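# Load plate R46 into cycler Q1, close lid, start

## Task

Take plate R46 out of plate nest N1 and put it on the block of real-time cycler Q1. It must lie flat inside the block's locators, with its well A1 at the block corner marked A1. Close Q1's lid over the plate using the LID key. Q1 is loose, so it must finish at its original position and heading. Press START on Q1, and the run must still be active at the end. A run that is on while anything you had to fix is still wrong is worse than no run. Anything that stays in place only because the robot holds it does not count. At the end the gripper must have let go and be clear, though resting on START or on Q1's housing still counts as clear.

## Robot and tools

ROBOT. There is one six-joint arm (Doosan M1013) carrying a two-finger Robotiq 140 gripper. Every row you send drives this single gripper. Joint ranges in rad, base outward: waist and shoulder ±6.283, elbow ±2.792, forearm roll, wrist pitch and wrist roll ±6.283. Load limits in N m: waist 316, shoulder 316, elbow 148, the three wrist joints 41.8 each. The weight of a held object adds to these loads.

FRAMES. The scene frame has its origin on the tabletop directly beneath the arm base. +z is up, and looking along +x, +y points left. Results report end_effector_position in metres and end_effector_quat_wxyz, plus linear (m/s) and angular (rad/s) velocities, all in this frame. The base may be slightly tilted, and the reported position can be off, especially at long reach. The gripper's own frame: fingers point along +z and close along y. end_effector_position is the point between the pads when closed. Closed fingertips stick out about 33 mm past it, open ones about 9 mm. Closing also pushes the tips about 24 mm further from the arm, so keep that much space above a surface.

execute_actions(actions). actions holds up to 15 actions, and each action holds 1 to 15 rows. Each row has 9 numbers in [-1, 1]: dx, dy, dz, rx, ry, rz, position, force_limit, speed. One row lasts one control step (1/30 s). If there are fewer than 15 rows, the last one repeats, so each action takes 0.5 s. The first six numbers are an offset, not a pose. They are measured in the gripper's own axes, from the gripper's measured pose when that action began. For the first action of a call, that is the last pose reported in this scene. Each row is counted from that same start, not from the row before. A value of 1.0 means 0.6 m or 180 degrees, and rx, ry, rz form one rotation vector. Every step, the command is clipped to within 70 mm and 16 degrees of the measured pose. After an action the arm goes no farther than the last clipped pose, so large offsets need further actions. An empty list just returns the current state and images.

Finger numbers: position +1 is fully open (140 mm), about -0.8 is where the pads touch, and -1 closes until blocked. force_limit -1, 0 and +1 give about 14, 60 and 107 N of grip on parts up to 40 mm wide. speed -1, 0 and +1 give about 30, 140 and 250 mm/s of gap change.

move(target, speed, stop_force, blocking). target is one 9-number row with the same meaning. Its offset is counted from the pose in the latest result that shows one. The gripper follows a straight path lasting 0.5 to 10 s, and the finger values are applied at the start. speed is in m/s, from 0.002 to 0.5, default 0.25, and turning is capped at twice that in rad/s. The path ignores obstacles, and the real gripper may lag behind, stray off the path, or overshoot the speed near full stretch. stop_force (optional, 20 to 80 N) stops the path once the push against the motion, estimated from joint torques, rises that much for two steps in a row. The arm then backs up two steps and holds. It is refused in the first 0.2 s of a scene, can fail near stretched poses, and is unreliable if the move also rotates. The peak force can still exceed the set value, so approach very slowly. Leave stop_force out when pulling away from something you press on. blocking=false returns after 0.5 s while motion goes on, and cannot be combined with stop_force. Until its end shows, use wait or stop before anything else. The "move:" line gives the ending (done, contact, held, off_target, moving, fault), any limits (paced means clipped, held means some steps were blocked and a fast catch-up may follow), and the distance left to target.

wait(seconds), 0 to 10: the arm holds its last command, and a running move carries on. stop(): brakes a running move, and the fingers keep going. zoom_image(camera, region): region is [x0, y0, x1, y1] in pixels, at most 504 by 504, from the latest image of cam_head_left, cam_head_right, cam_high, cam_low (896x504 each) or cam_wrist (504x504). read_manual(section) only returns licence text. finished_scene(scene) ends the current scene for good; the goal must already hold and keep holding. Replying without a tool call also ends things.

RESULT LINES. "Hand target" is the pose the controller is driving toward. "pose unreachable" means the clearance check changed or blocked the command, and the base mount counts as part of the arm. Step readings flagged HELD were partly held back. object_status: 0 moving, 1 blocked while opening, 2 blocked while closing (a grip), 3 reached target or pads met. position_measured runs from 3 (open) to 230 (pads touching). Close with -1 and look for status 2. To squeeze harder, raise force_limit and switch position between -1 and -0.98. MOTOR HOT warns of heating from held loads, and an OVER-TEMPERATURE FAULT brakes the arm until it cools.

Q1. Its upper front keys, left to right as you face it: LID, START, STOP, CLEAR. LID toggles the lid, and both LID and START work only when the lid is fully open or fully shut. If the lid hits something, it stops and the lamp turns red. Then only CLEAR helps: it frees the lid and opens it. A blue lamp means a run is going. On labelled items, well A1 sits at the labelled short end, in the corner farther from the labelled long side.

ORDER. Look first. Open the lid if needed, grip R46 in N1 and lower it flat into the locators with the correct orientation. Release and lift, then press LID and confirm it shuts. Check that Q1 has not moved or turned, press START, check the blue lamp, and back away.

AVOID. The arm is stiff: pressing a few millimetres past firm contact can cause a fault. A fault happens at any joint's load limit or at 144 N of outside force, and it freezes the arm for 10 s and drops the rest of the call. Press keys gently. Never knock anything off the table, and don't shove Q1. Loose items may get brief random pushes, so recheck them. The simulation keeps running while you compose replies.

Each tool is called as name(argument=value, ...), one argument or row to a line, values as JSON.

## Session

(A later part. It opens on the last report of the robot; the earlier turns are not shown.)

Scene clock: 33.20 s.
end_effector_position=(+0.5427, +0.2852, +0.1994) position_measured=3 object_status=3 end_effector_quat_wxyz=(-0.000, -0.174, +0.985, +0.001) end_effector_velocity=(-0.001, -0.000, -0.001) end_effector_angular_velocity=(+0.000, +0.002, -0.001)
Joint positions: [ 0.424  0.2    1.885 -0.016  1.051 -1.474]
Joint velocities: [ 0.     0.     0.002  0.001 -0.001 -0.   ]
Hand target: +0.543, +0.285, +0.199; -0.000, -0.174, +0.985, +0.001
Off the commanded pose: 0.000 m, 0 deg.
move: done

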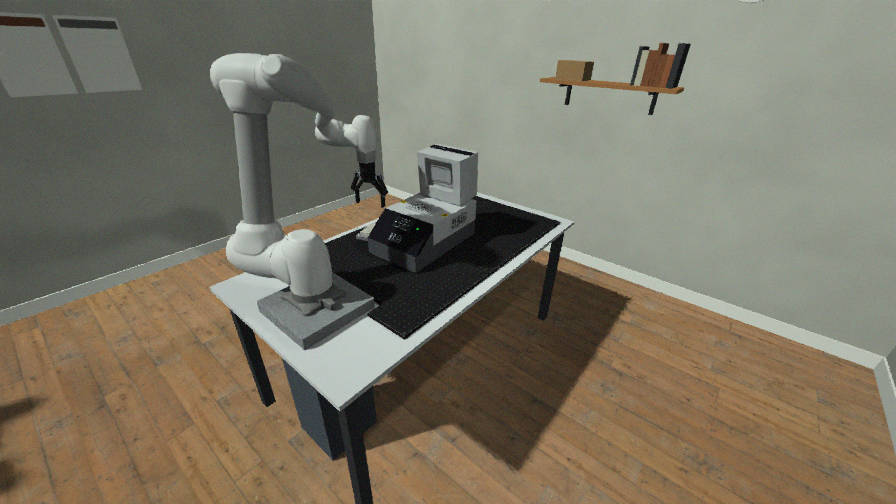

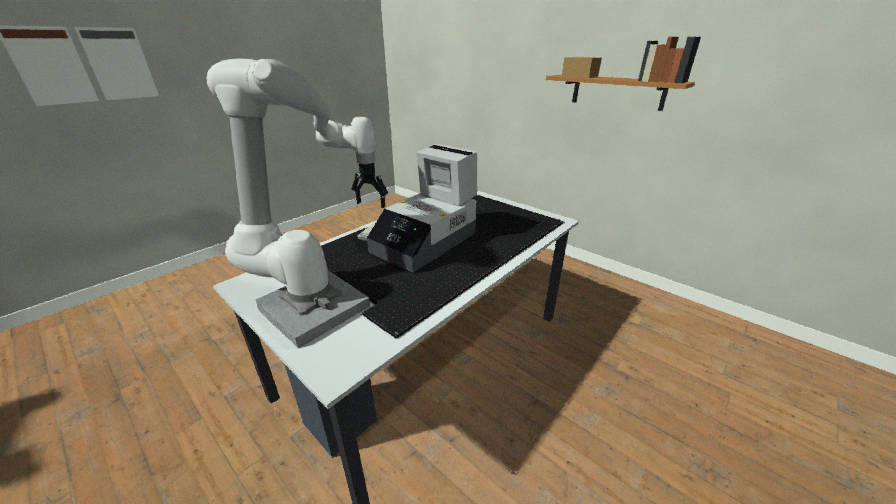

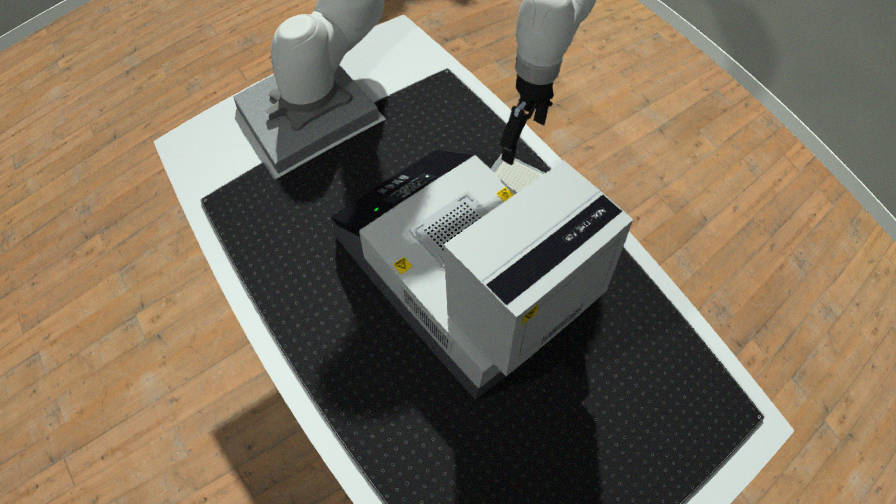

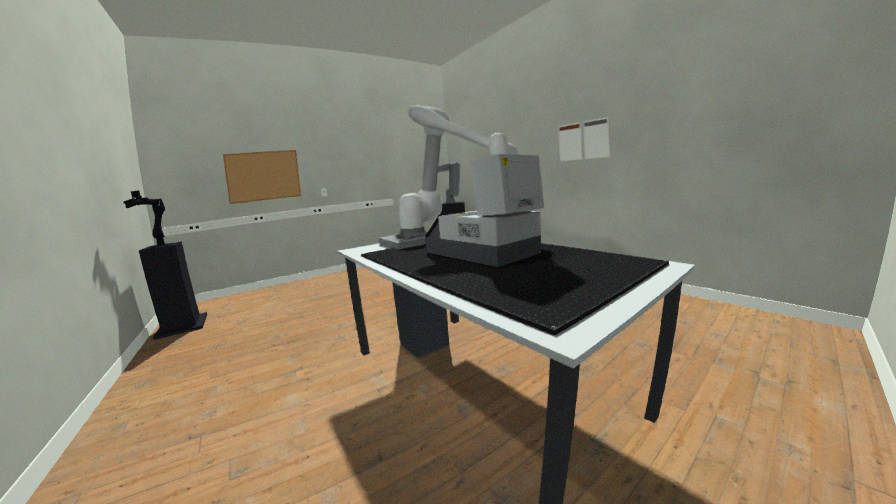

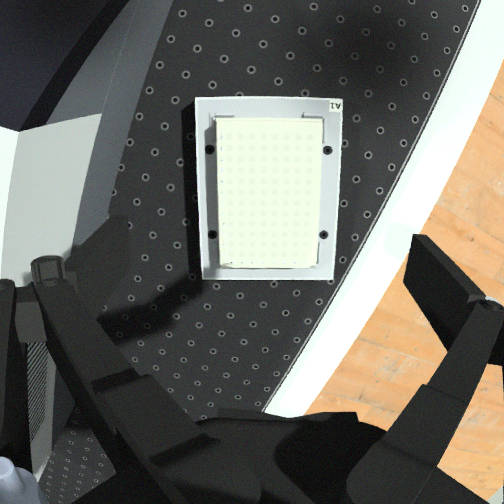

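move(
  target=[0.2,0.2,0.132,0,0,0.25,1,0,0.5],
  speed=0.25,
)

Scene clock: 36.33 s.
end_effector_position=(+0.3889, +0.3572, +0.1208) position_measured=3 object_status=3 end_effector_quat_wxyz=(-0.000, +0.216, +0.976, +0.001) end_effector_velocity=(-0.000, -0.000, -0.001) end_effector_angular_velocity=(-0.002, +0.002, -0.001)
Joint positions: [ 0.674  0.16   2.111 -0.02   0.867 -0.433]
Joint velocities: [ 0.     0.002  0.001 -0.    -0.     0.001]
Hand target: +0.389, +0.357, +0.121; -0.000, +0.216, +0.976, +0.001
Off the commanded pose: 0.001 m, 0 deg.
move: done

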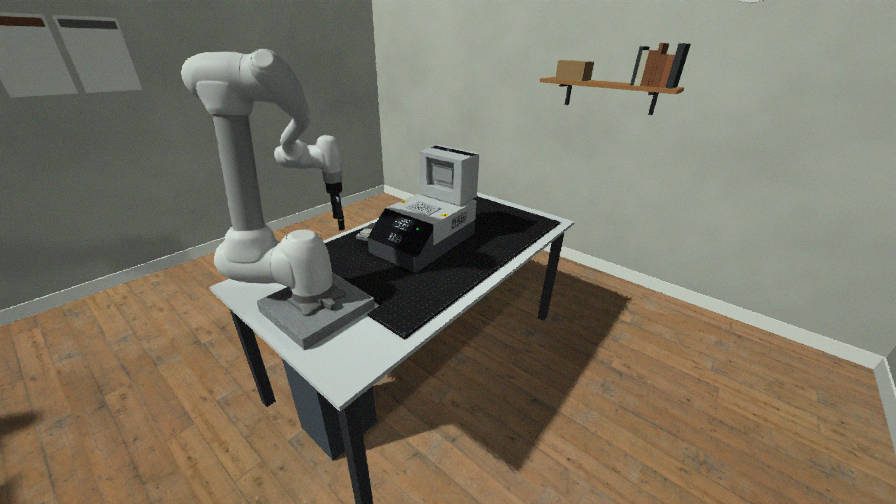

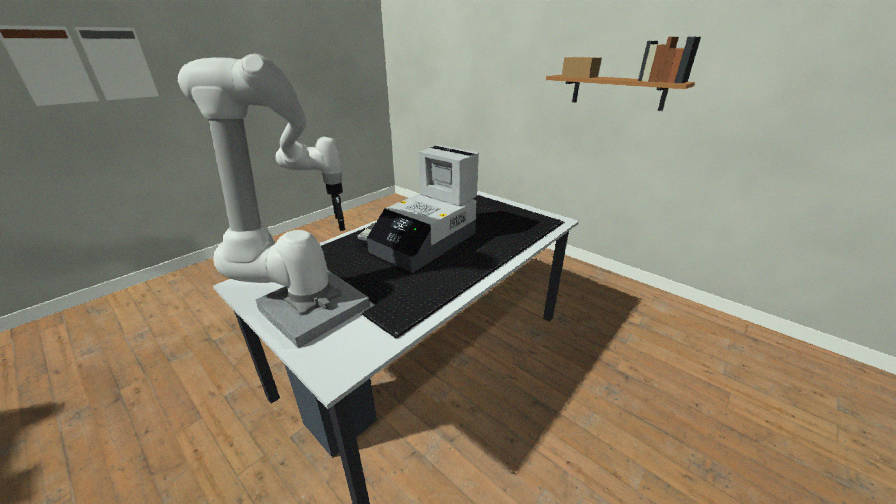

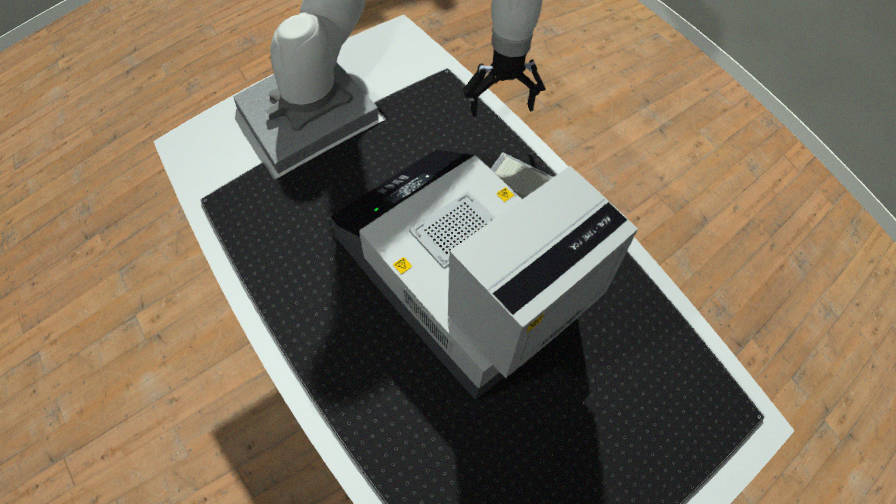

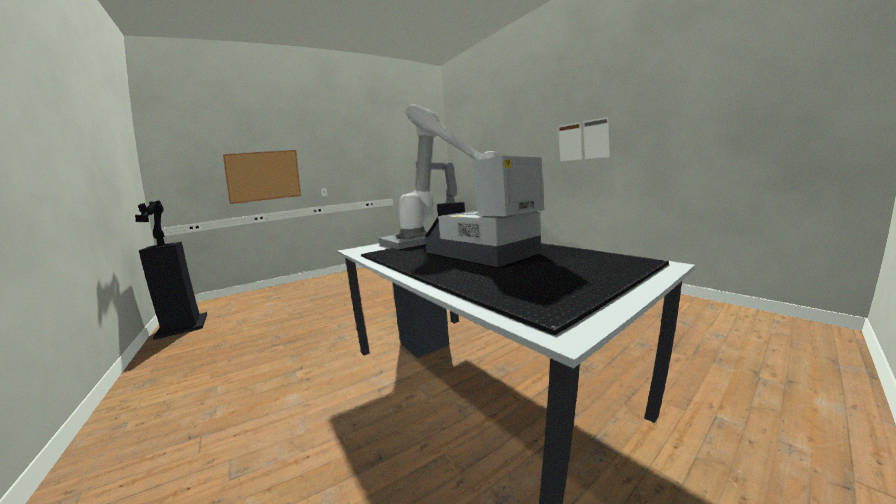

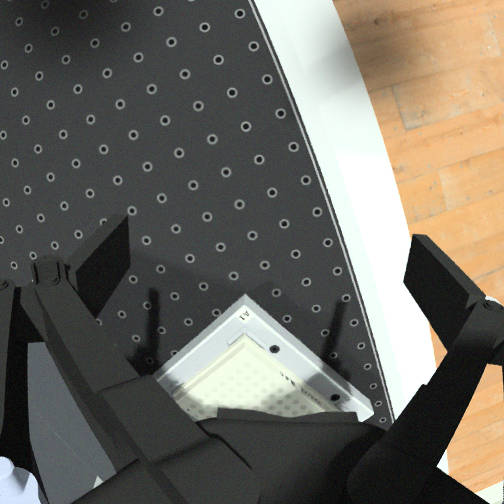

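zoom_image(
  camera="cam_wrist",
  region=[140, 280, 390, 430],
)

Region (140, 280, 390, 430) of cam_wrist's 504x504 image, scaled by 2.016, with more detail than that image has; it fills the top 302 rows of this view, and the rest is white.

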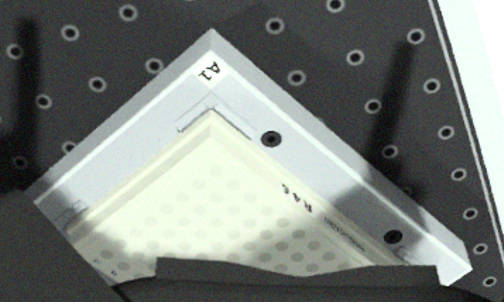

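zoom_image(
  camera="cam_high",
  region=[340, 140, 560, 300],
)

Region (340, 140, 560, 300) of cam_high's 896x504 image, scaled by 2.291, with more detail than that image has; it fills the top 367 rows of this view, and the rest is white.

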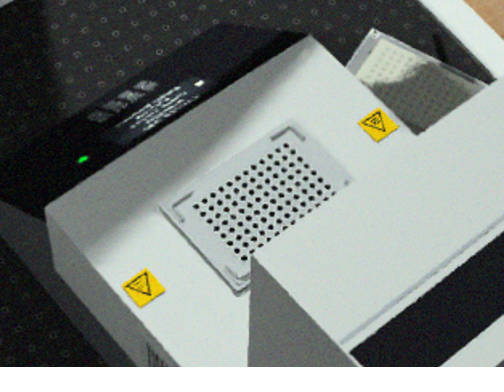

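move(
  target=[-0.151,-0.25,0.05,0,0,-0.25,0.49,0,0.5],
  speed=0.25,
)

Scene clock: 53.80 s.
end_effector_position=(+0.4035, +0.2098, +0.0950) position_measured=67 object_status=3 end_effector_quat_wxyz=(-0.001, -0.118, +0.993, +0.003) end_effector_velocity=(-0.001, -0.000, -0.001) end_effector_angular_velocity=(-0.001, +0.001, +0.002)
Joint positions: [ 0.397  0.082  2.261 -0.014  0.792 -1.386]
Joint velocities: [ 0.001  0.     0.001 -0.001 -0.    -0.   ]
Hand target: +0.404, +0.210, +0.095; -0.001, -0.118, +0.993, +0.003
Off the commanded pose: 0.027 m, 6 deg.
FORCE FAULT: contact force on the arm reached its limit, and the arm stopped for 10 seconds. The contact can be on any part of the arm, not only on its tool. That time counts as 20 of the actions that you can send in this scene. The arm's remaining commands of this call were not run. The arm holds still and accepts commands again. Move the arm away from the contact; if what it grips holds it there, let go first. Pushing or pulling that hard again can fault the arm again.
move: fault

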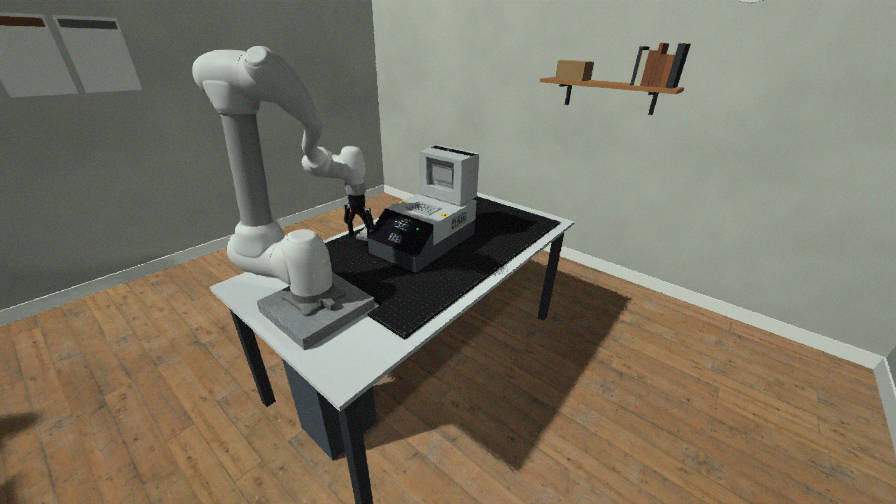

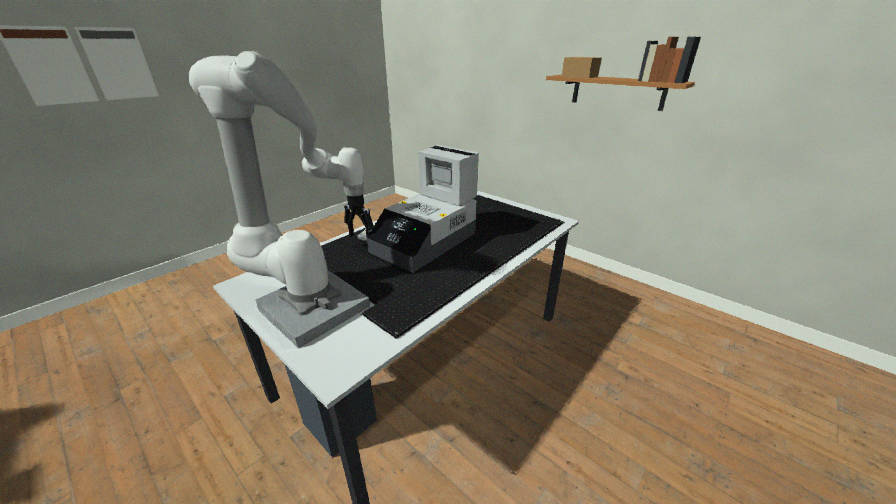

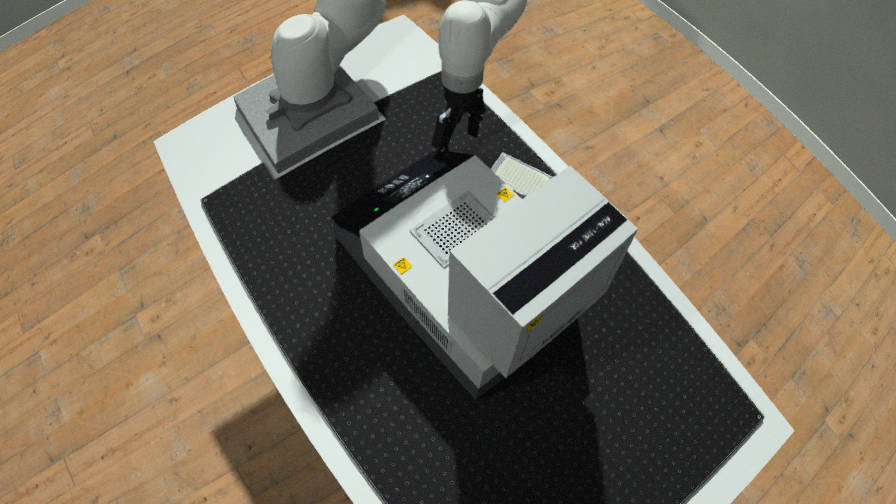

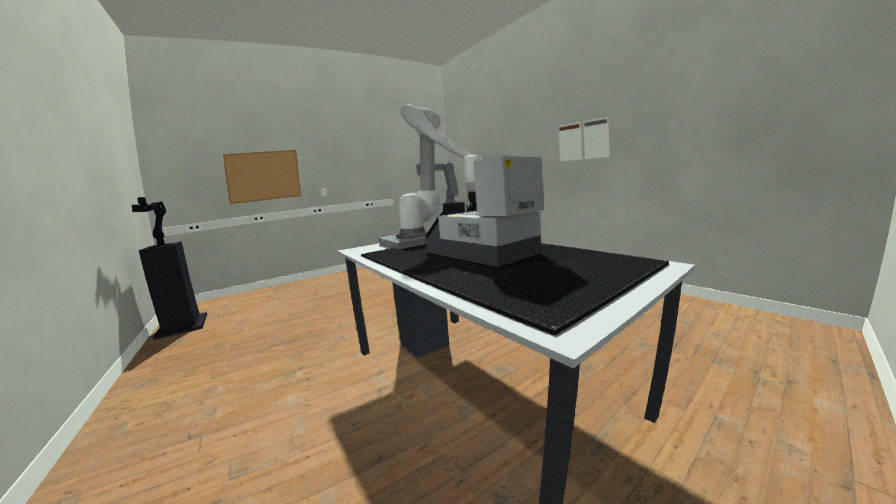

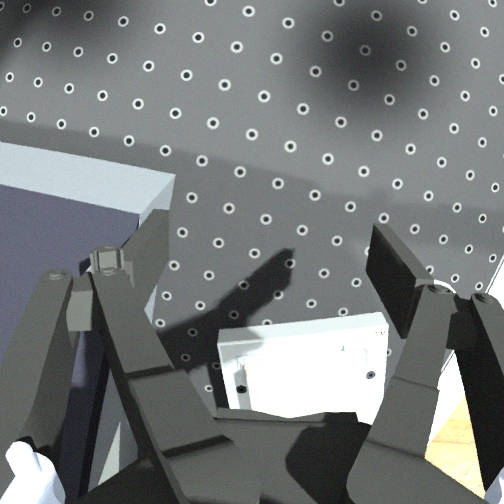

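move(
  target=[0,0.05,-0.12,0,0,0,0.49,0,0.5],
  speed=0.1,
)

Scene clock: 55.27 s.
end_effector_position=(+0.3968, +0.2386, +0.1671) position_measured=67 object_status=3 end_effector_quat_wxyz=(-0.001, -0.118, +0.993, +0.003) end_effector_velocity=(+0.000, -0.000, +0.000) end_effector_angular_velocity=(-0.000, -0.000, -0.001)
Joint positions: [ 0.463  0.003  2.179 -0.013  0.954 -1.323]
Joint velocities: [-0.001 -0.    -0.001 -0.     0.001  0.   ]
Hand target: +0.397, +0.239, +0.167; -0.001, -0.118, +0.993, +0.003
Off the commanded pose: 0.000 m, 0 deg.
move: done

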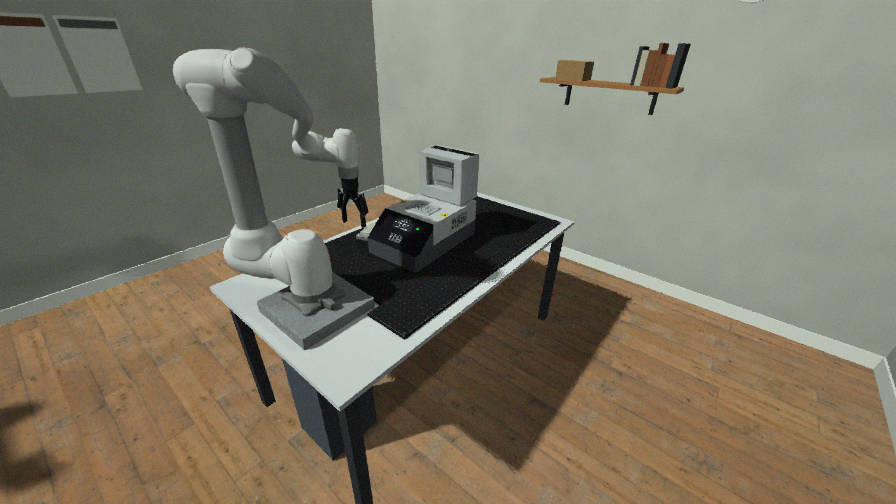

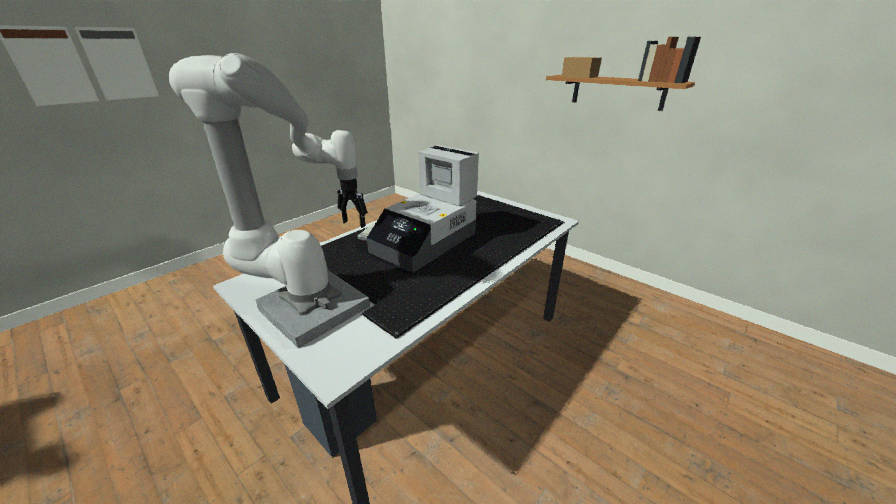

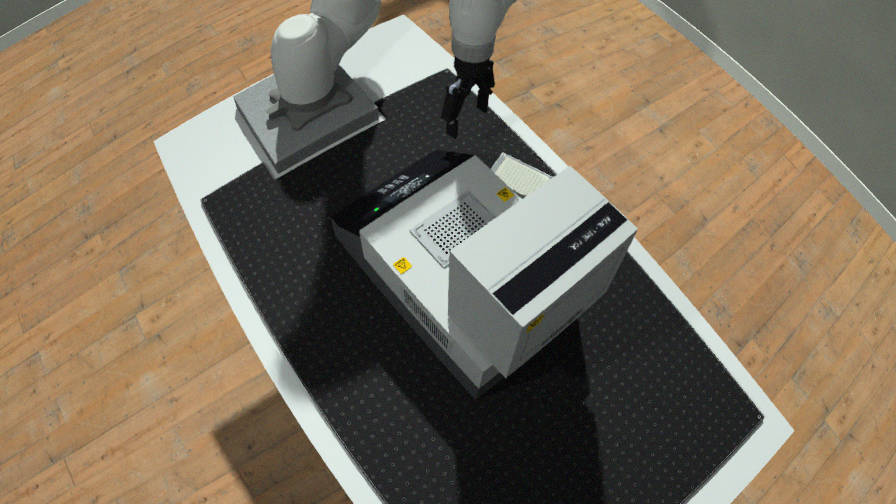

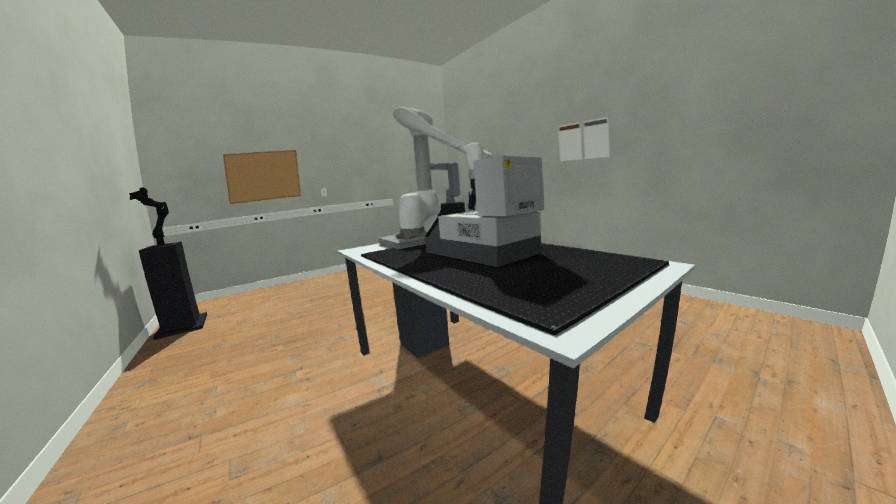

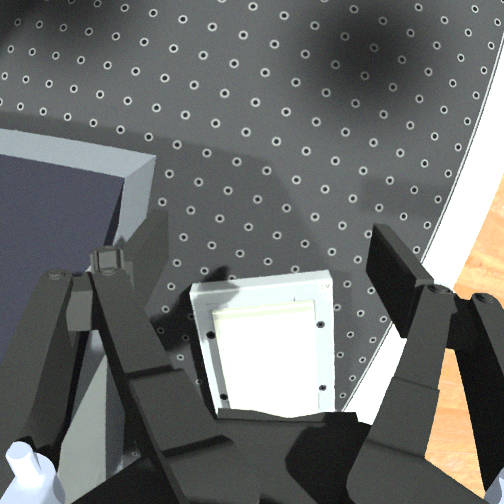

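move(
  target=[-0.2547,0.0183,0.08,0,0,-0.0356,0.49,0,0.5],
  speed=0.2,
)

Scene clock: 56.70 s.
end_effector_position=(+0.5427, +0.2851, +0.1190) position_measured=67 object_status=3 end_effector_quat_wxyz=(-0.000, -0.174, +0.985, +0.003) end_effector_velocity=(+0.001, -0.001, +0.001) end_effector_angular_velocity=(-0.000, -0.002, -0.000)
Joint positions: [ 0.42   0.276  1.957 -0.013  0.901 -1.477]
Joint velocities: [-0.001 -0.001 -0.001 -0.001  0.    -0.   ]
Hand target: +0.543, +0.285, +0.119; -0.000, -0.174, +0.985, +0.003
Off the commanded pose: 0.000 m, 0 deg.
move: done

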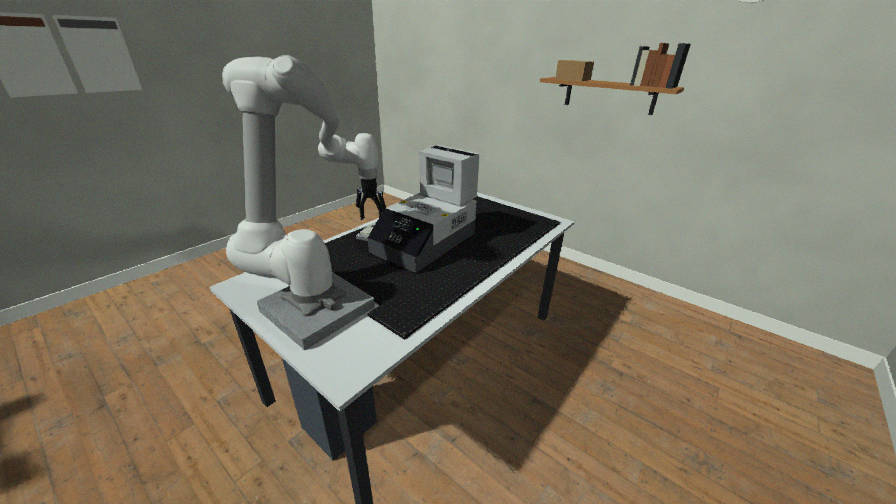

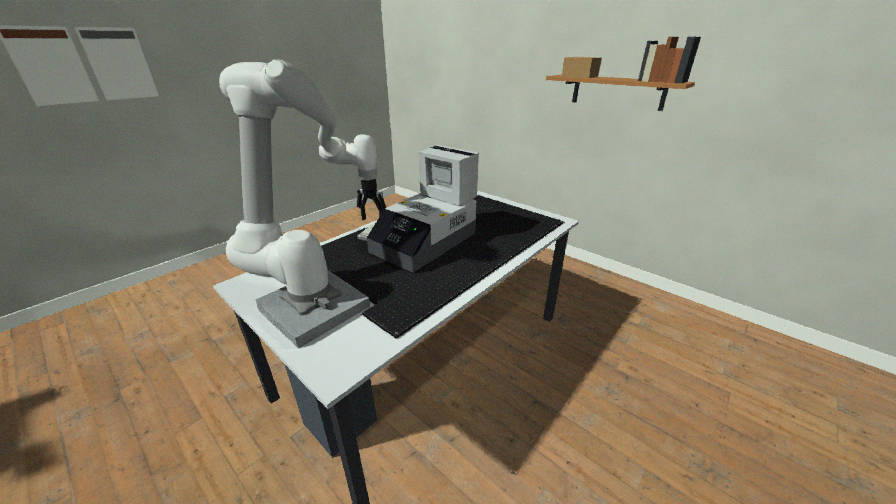

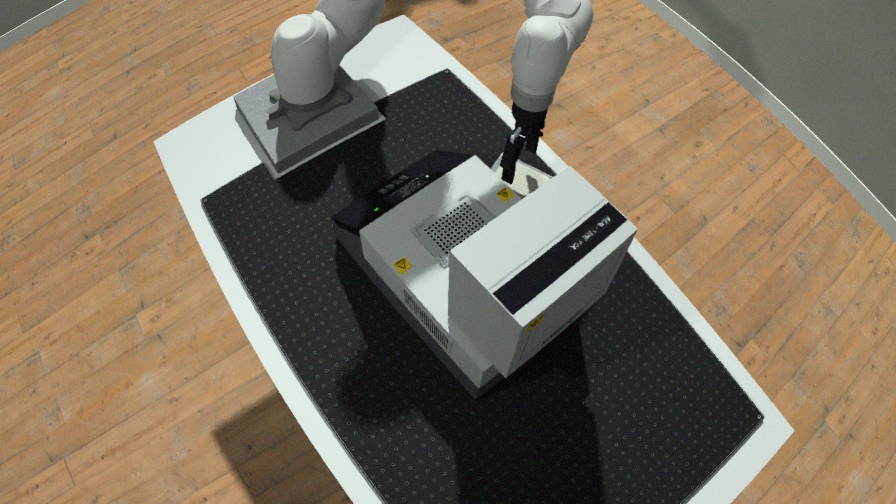

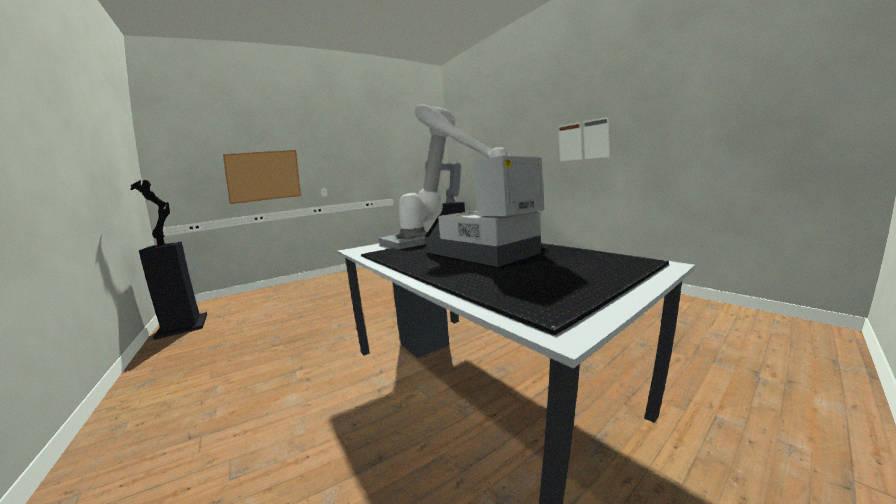

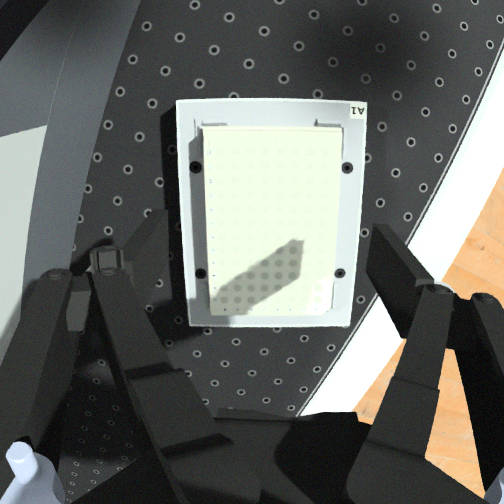

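move(
  target=[-0.015,0.001,0.107,0,0,0,0.49,0,0.5],
  speed=0.1,
)

move(
  target=[0,0,0.06,0,0,0,0.49,0,0.5],
  speed=0.005,
  stop_force=20,
)

Scene clock: 58.03 s.
end_effector_position=(+0.5507, +0.2890, +0.0548) position_measured=67 object_status=3 end_effector_quat_wxyz=(-0.000, -0.174, +0.985, +0.003) end_effector_velocity=(+0.000, -0.000, +0.000) end_effector_angular_velocity=(+0.000, -0.001, -0.001)
Joint positions: [ 0.418  0.363  1.984 -0.014  0.789 -1.477]
Joint velocities: [-0.001 -0.    -0.    -0.    -0.     0.   ]
Hand target: +0.551, +0.289, +0.055; -0.000, -0.174, +0.985, +0.003
Off the commanded pose: 0.000 m, 0 deg.
move: done

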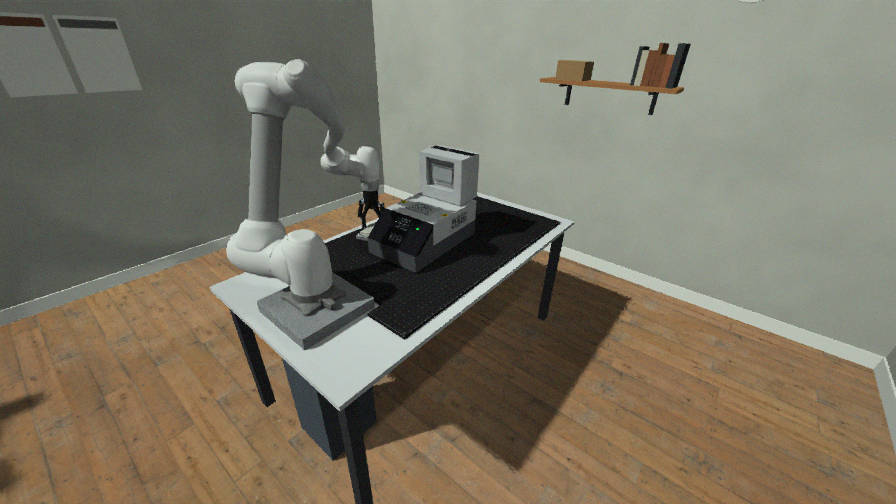

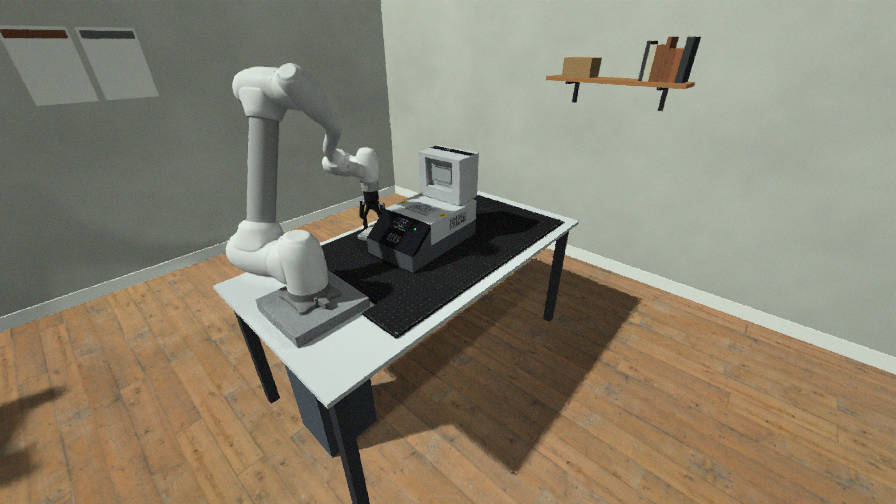

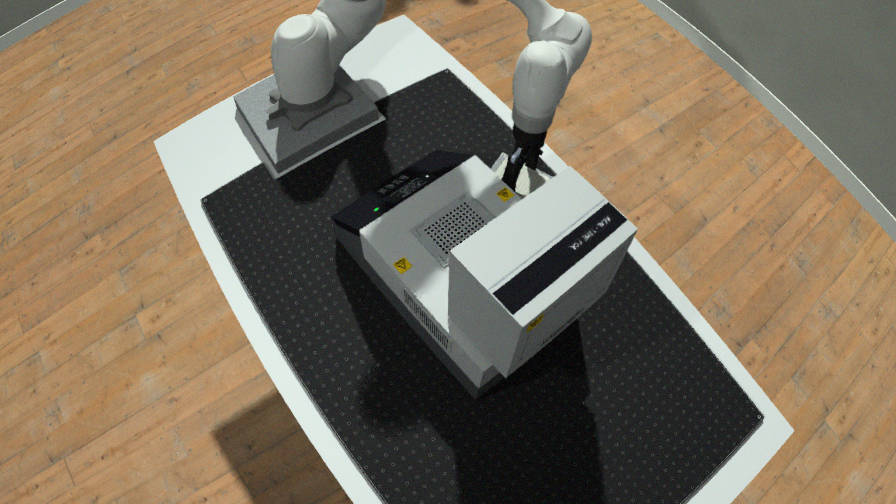

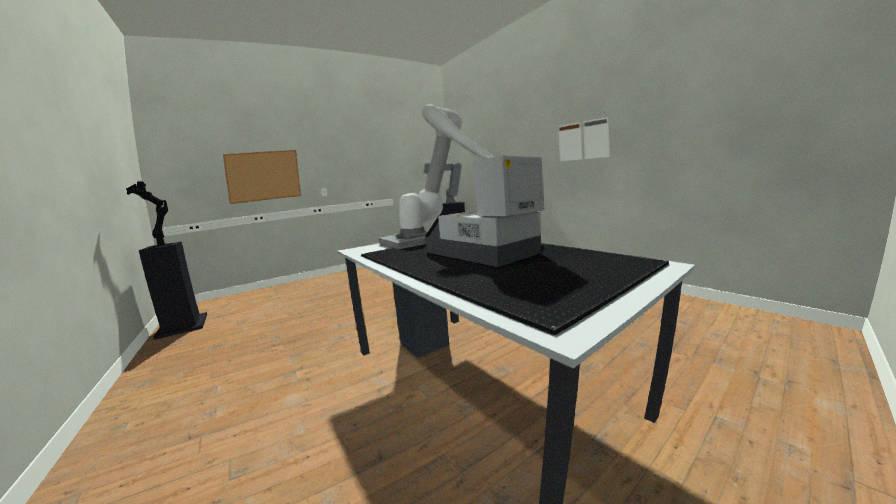

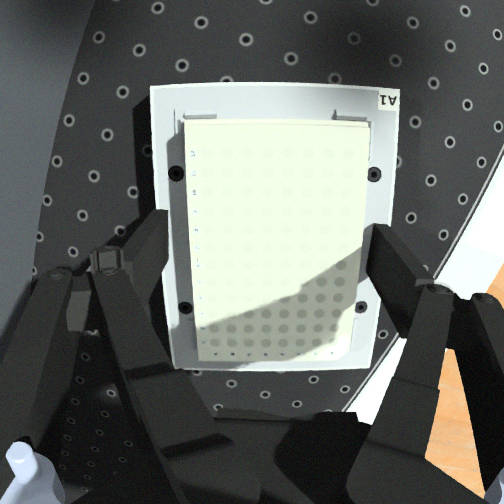

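Scene clock: 58.53 s.
end_effector_position=(+0.5507, +0.2890, +0.0541) position_measured=67 object_status=3 end_effector_quat_wxyz=(-0.000, -0.174, +0.985, +0.003) end_effector_velocity=(+0.001, +0.000, +0.001) end_effector_angular_velocity=(+0.001, -0.002, +0.000)
Joint positions: [ 0.418  0.363  1.984 -0.014  0.788 -1.477]
Joint velocities: [-0.    -0.001 -0.001  0.     0.    -0.001]
Hand target: +0.551, +0.289, +0.054; -0.000, -0.174, +0.985, +0.003
Off the commanded pose: 0.035 m, 0 deg.
move: contact

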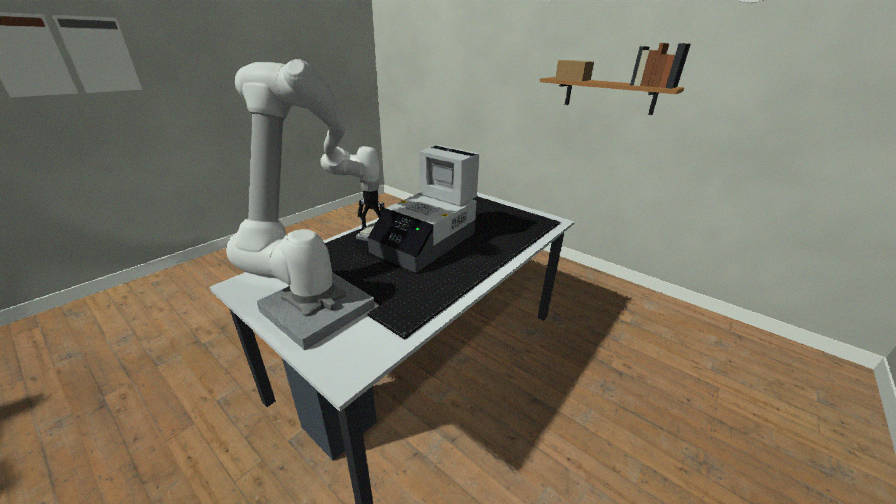

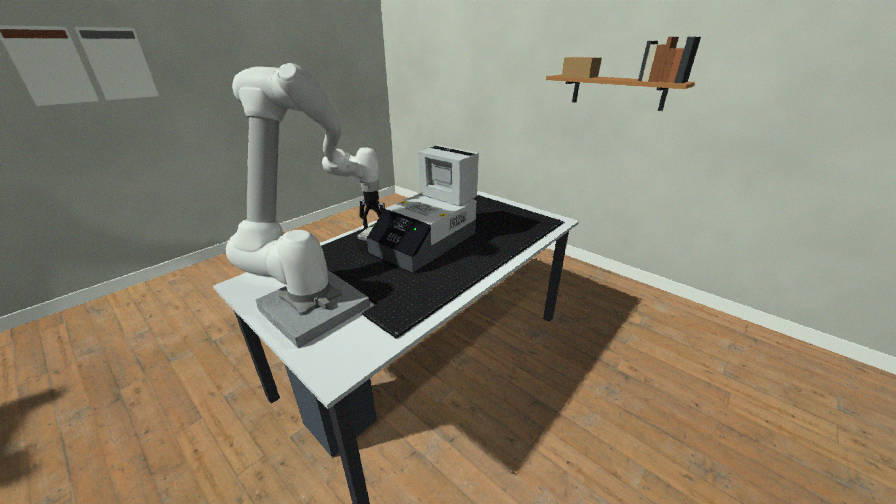

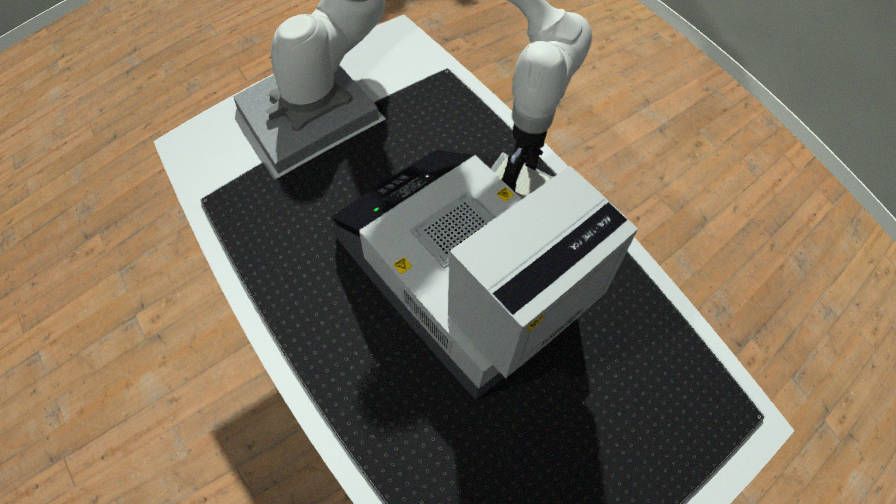

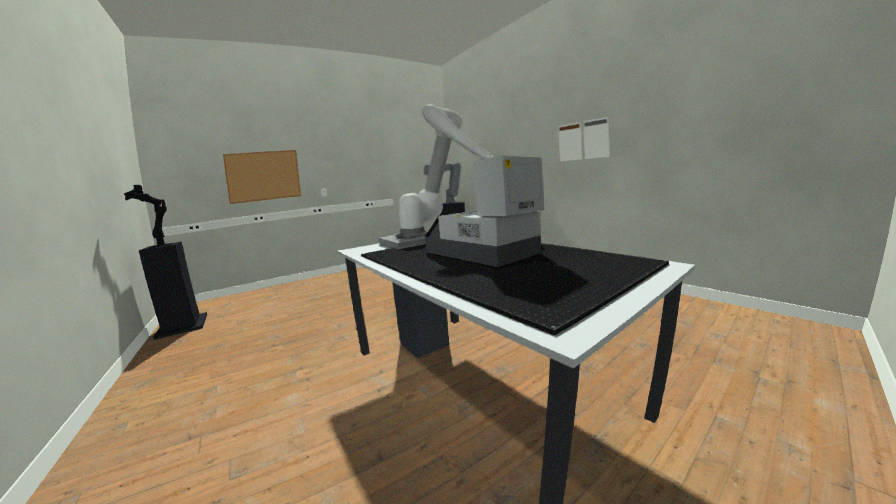

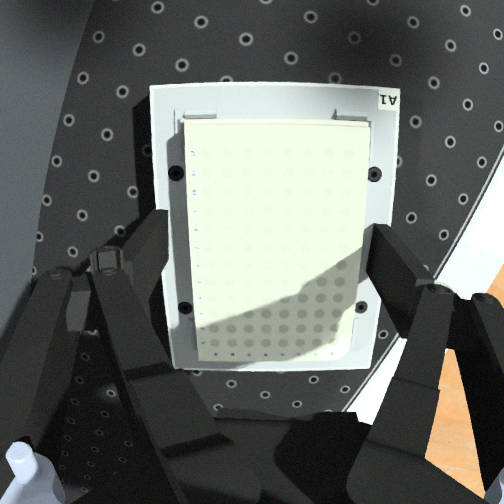

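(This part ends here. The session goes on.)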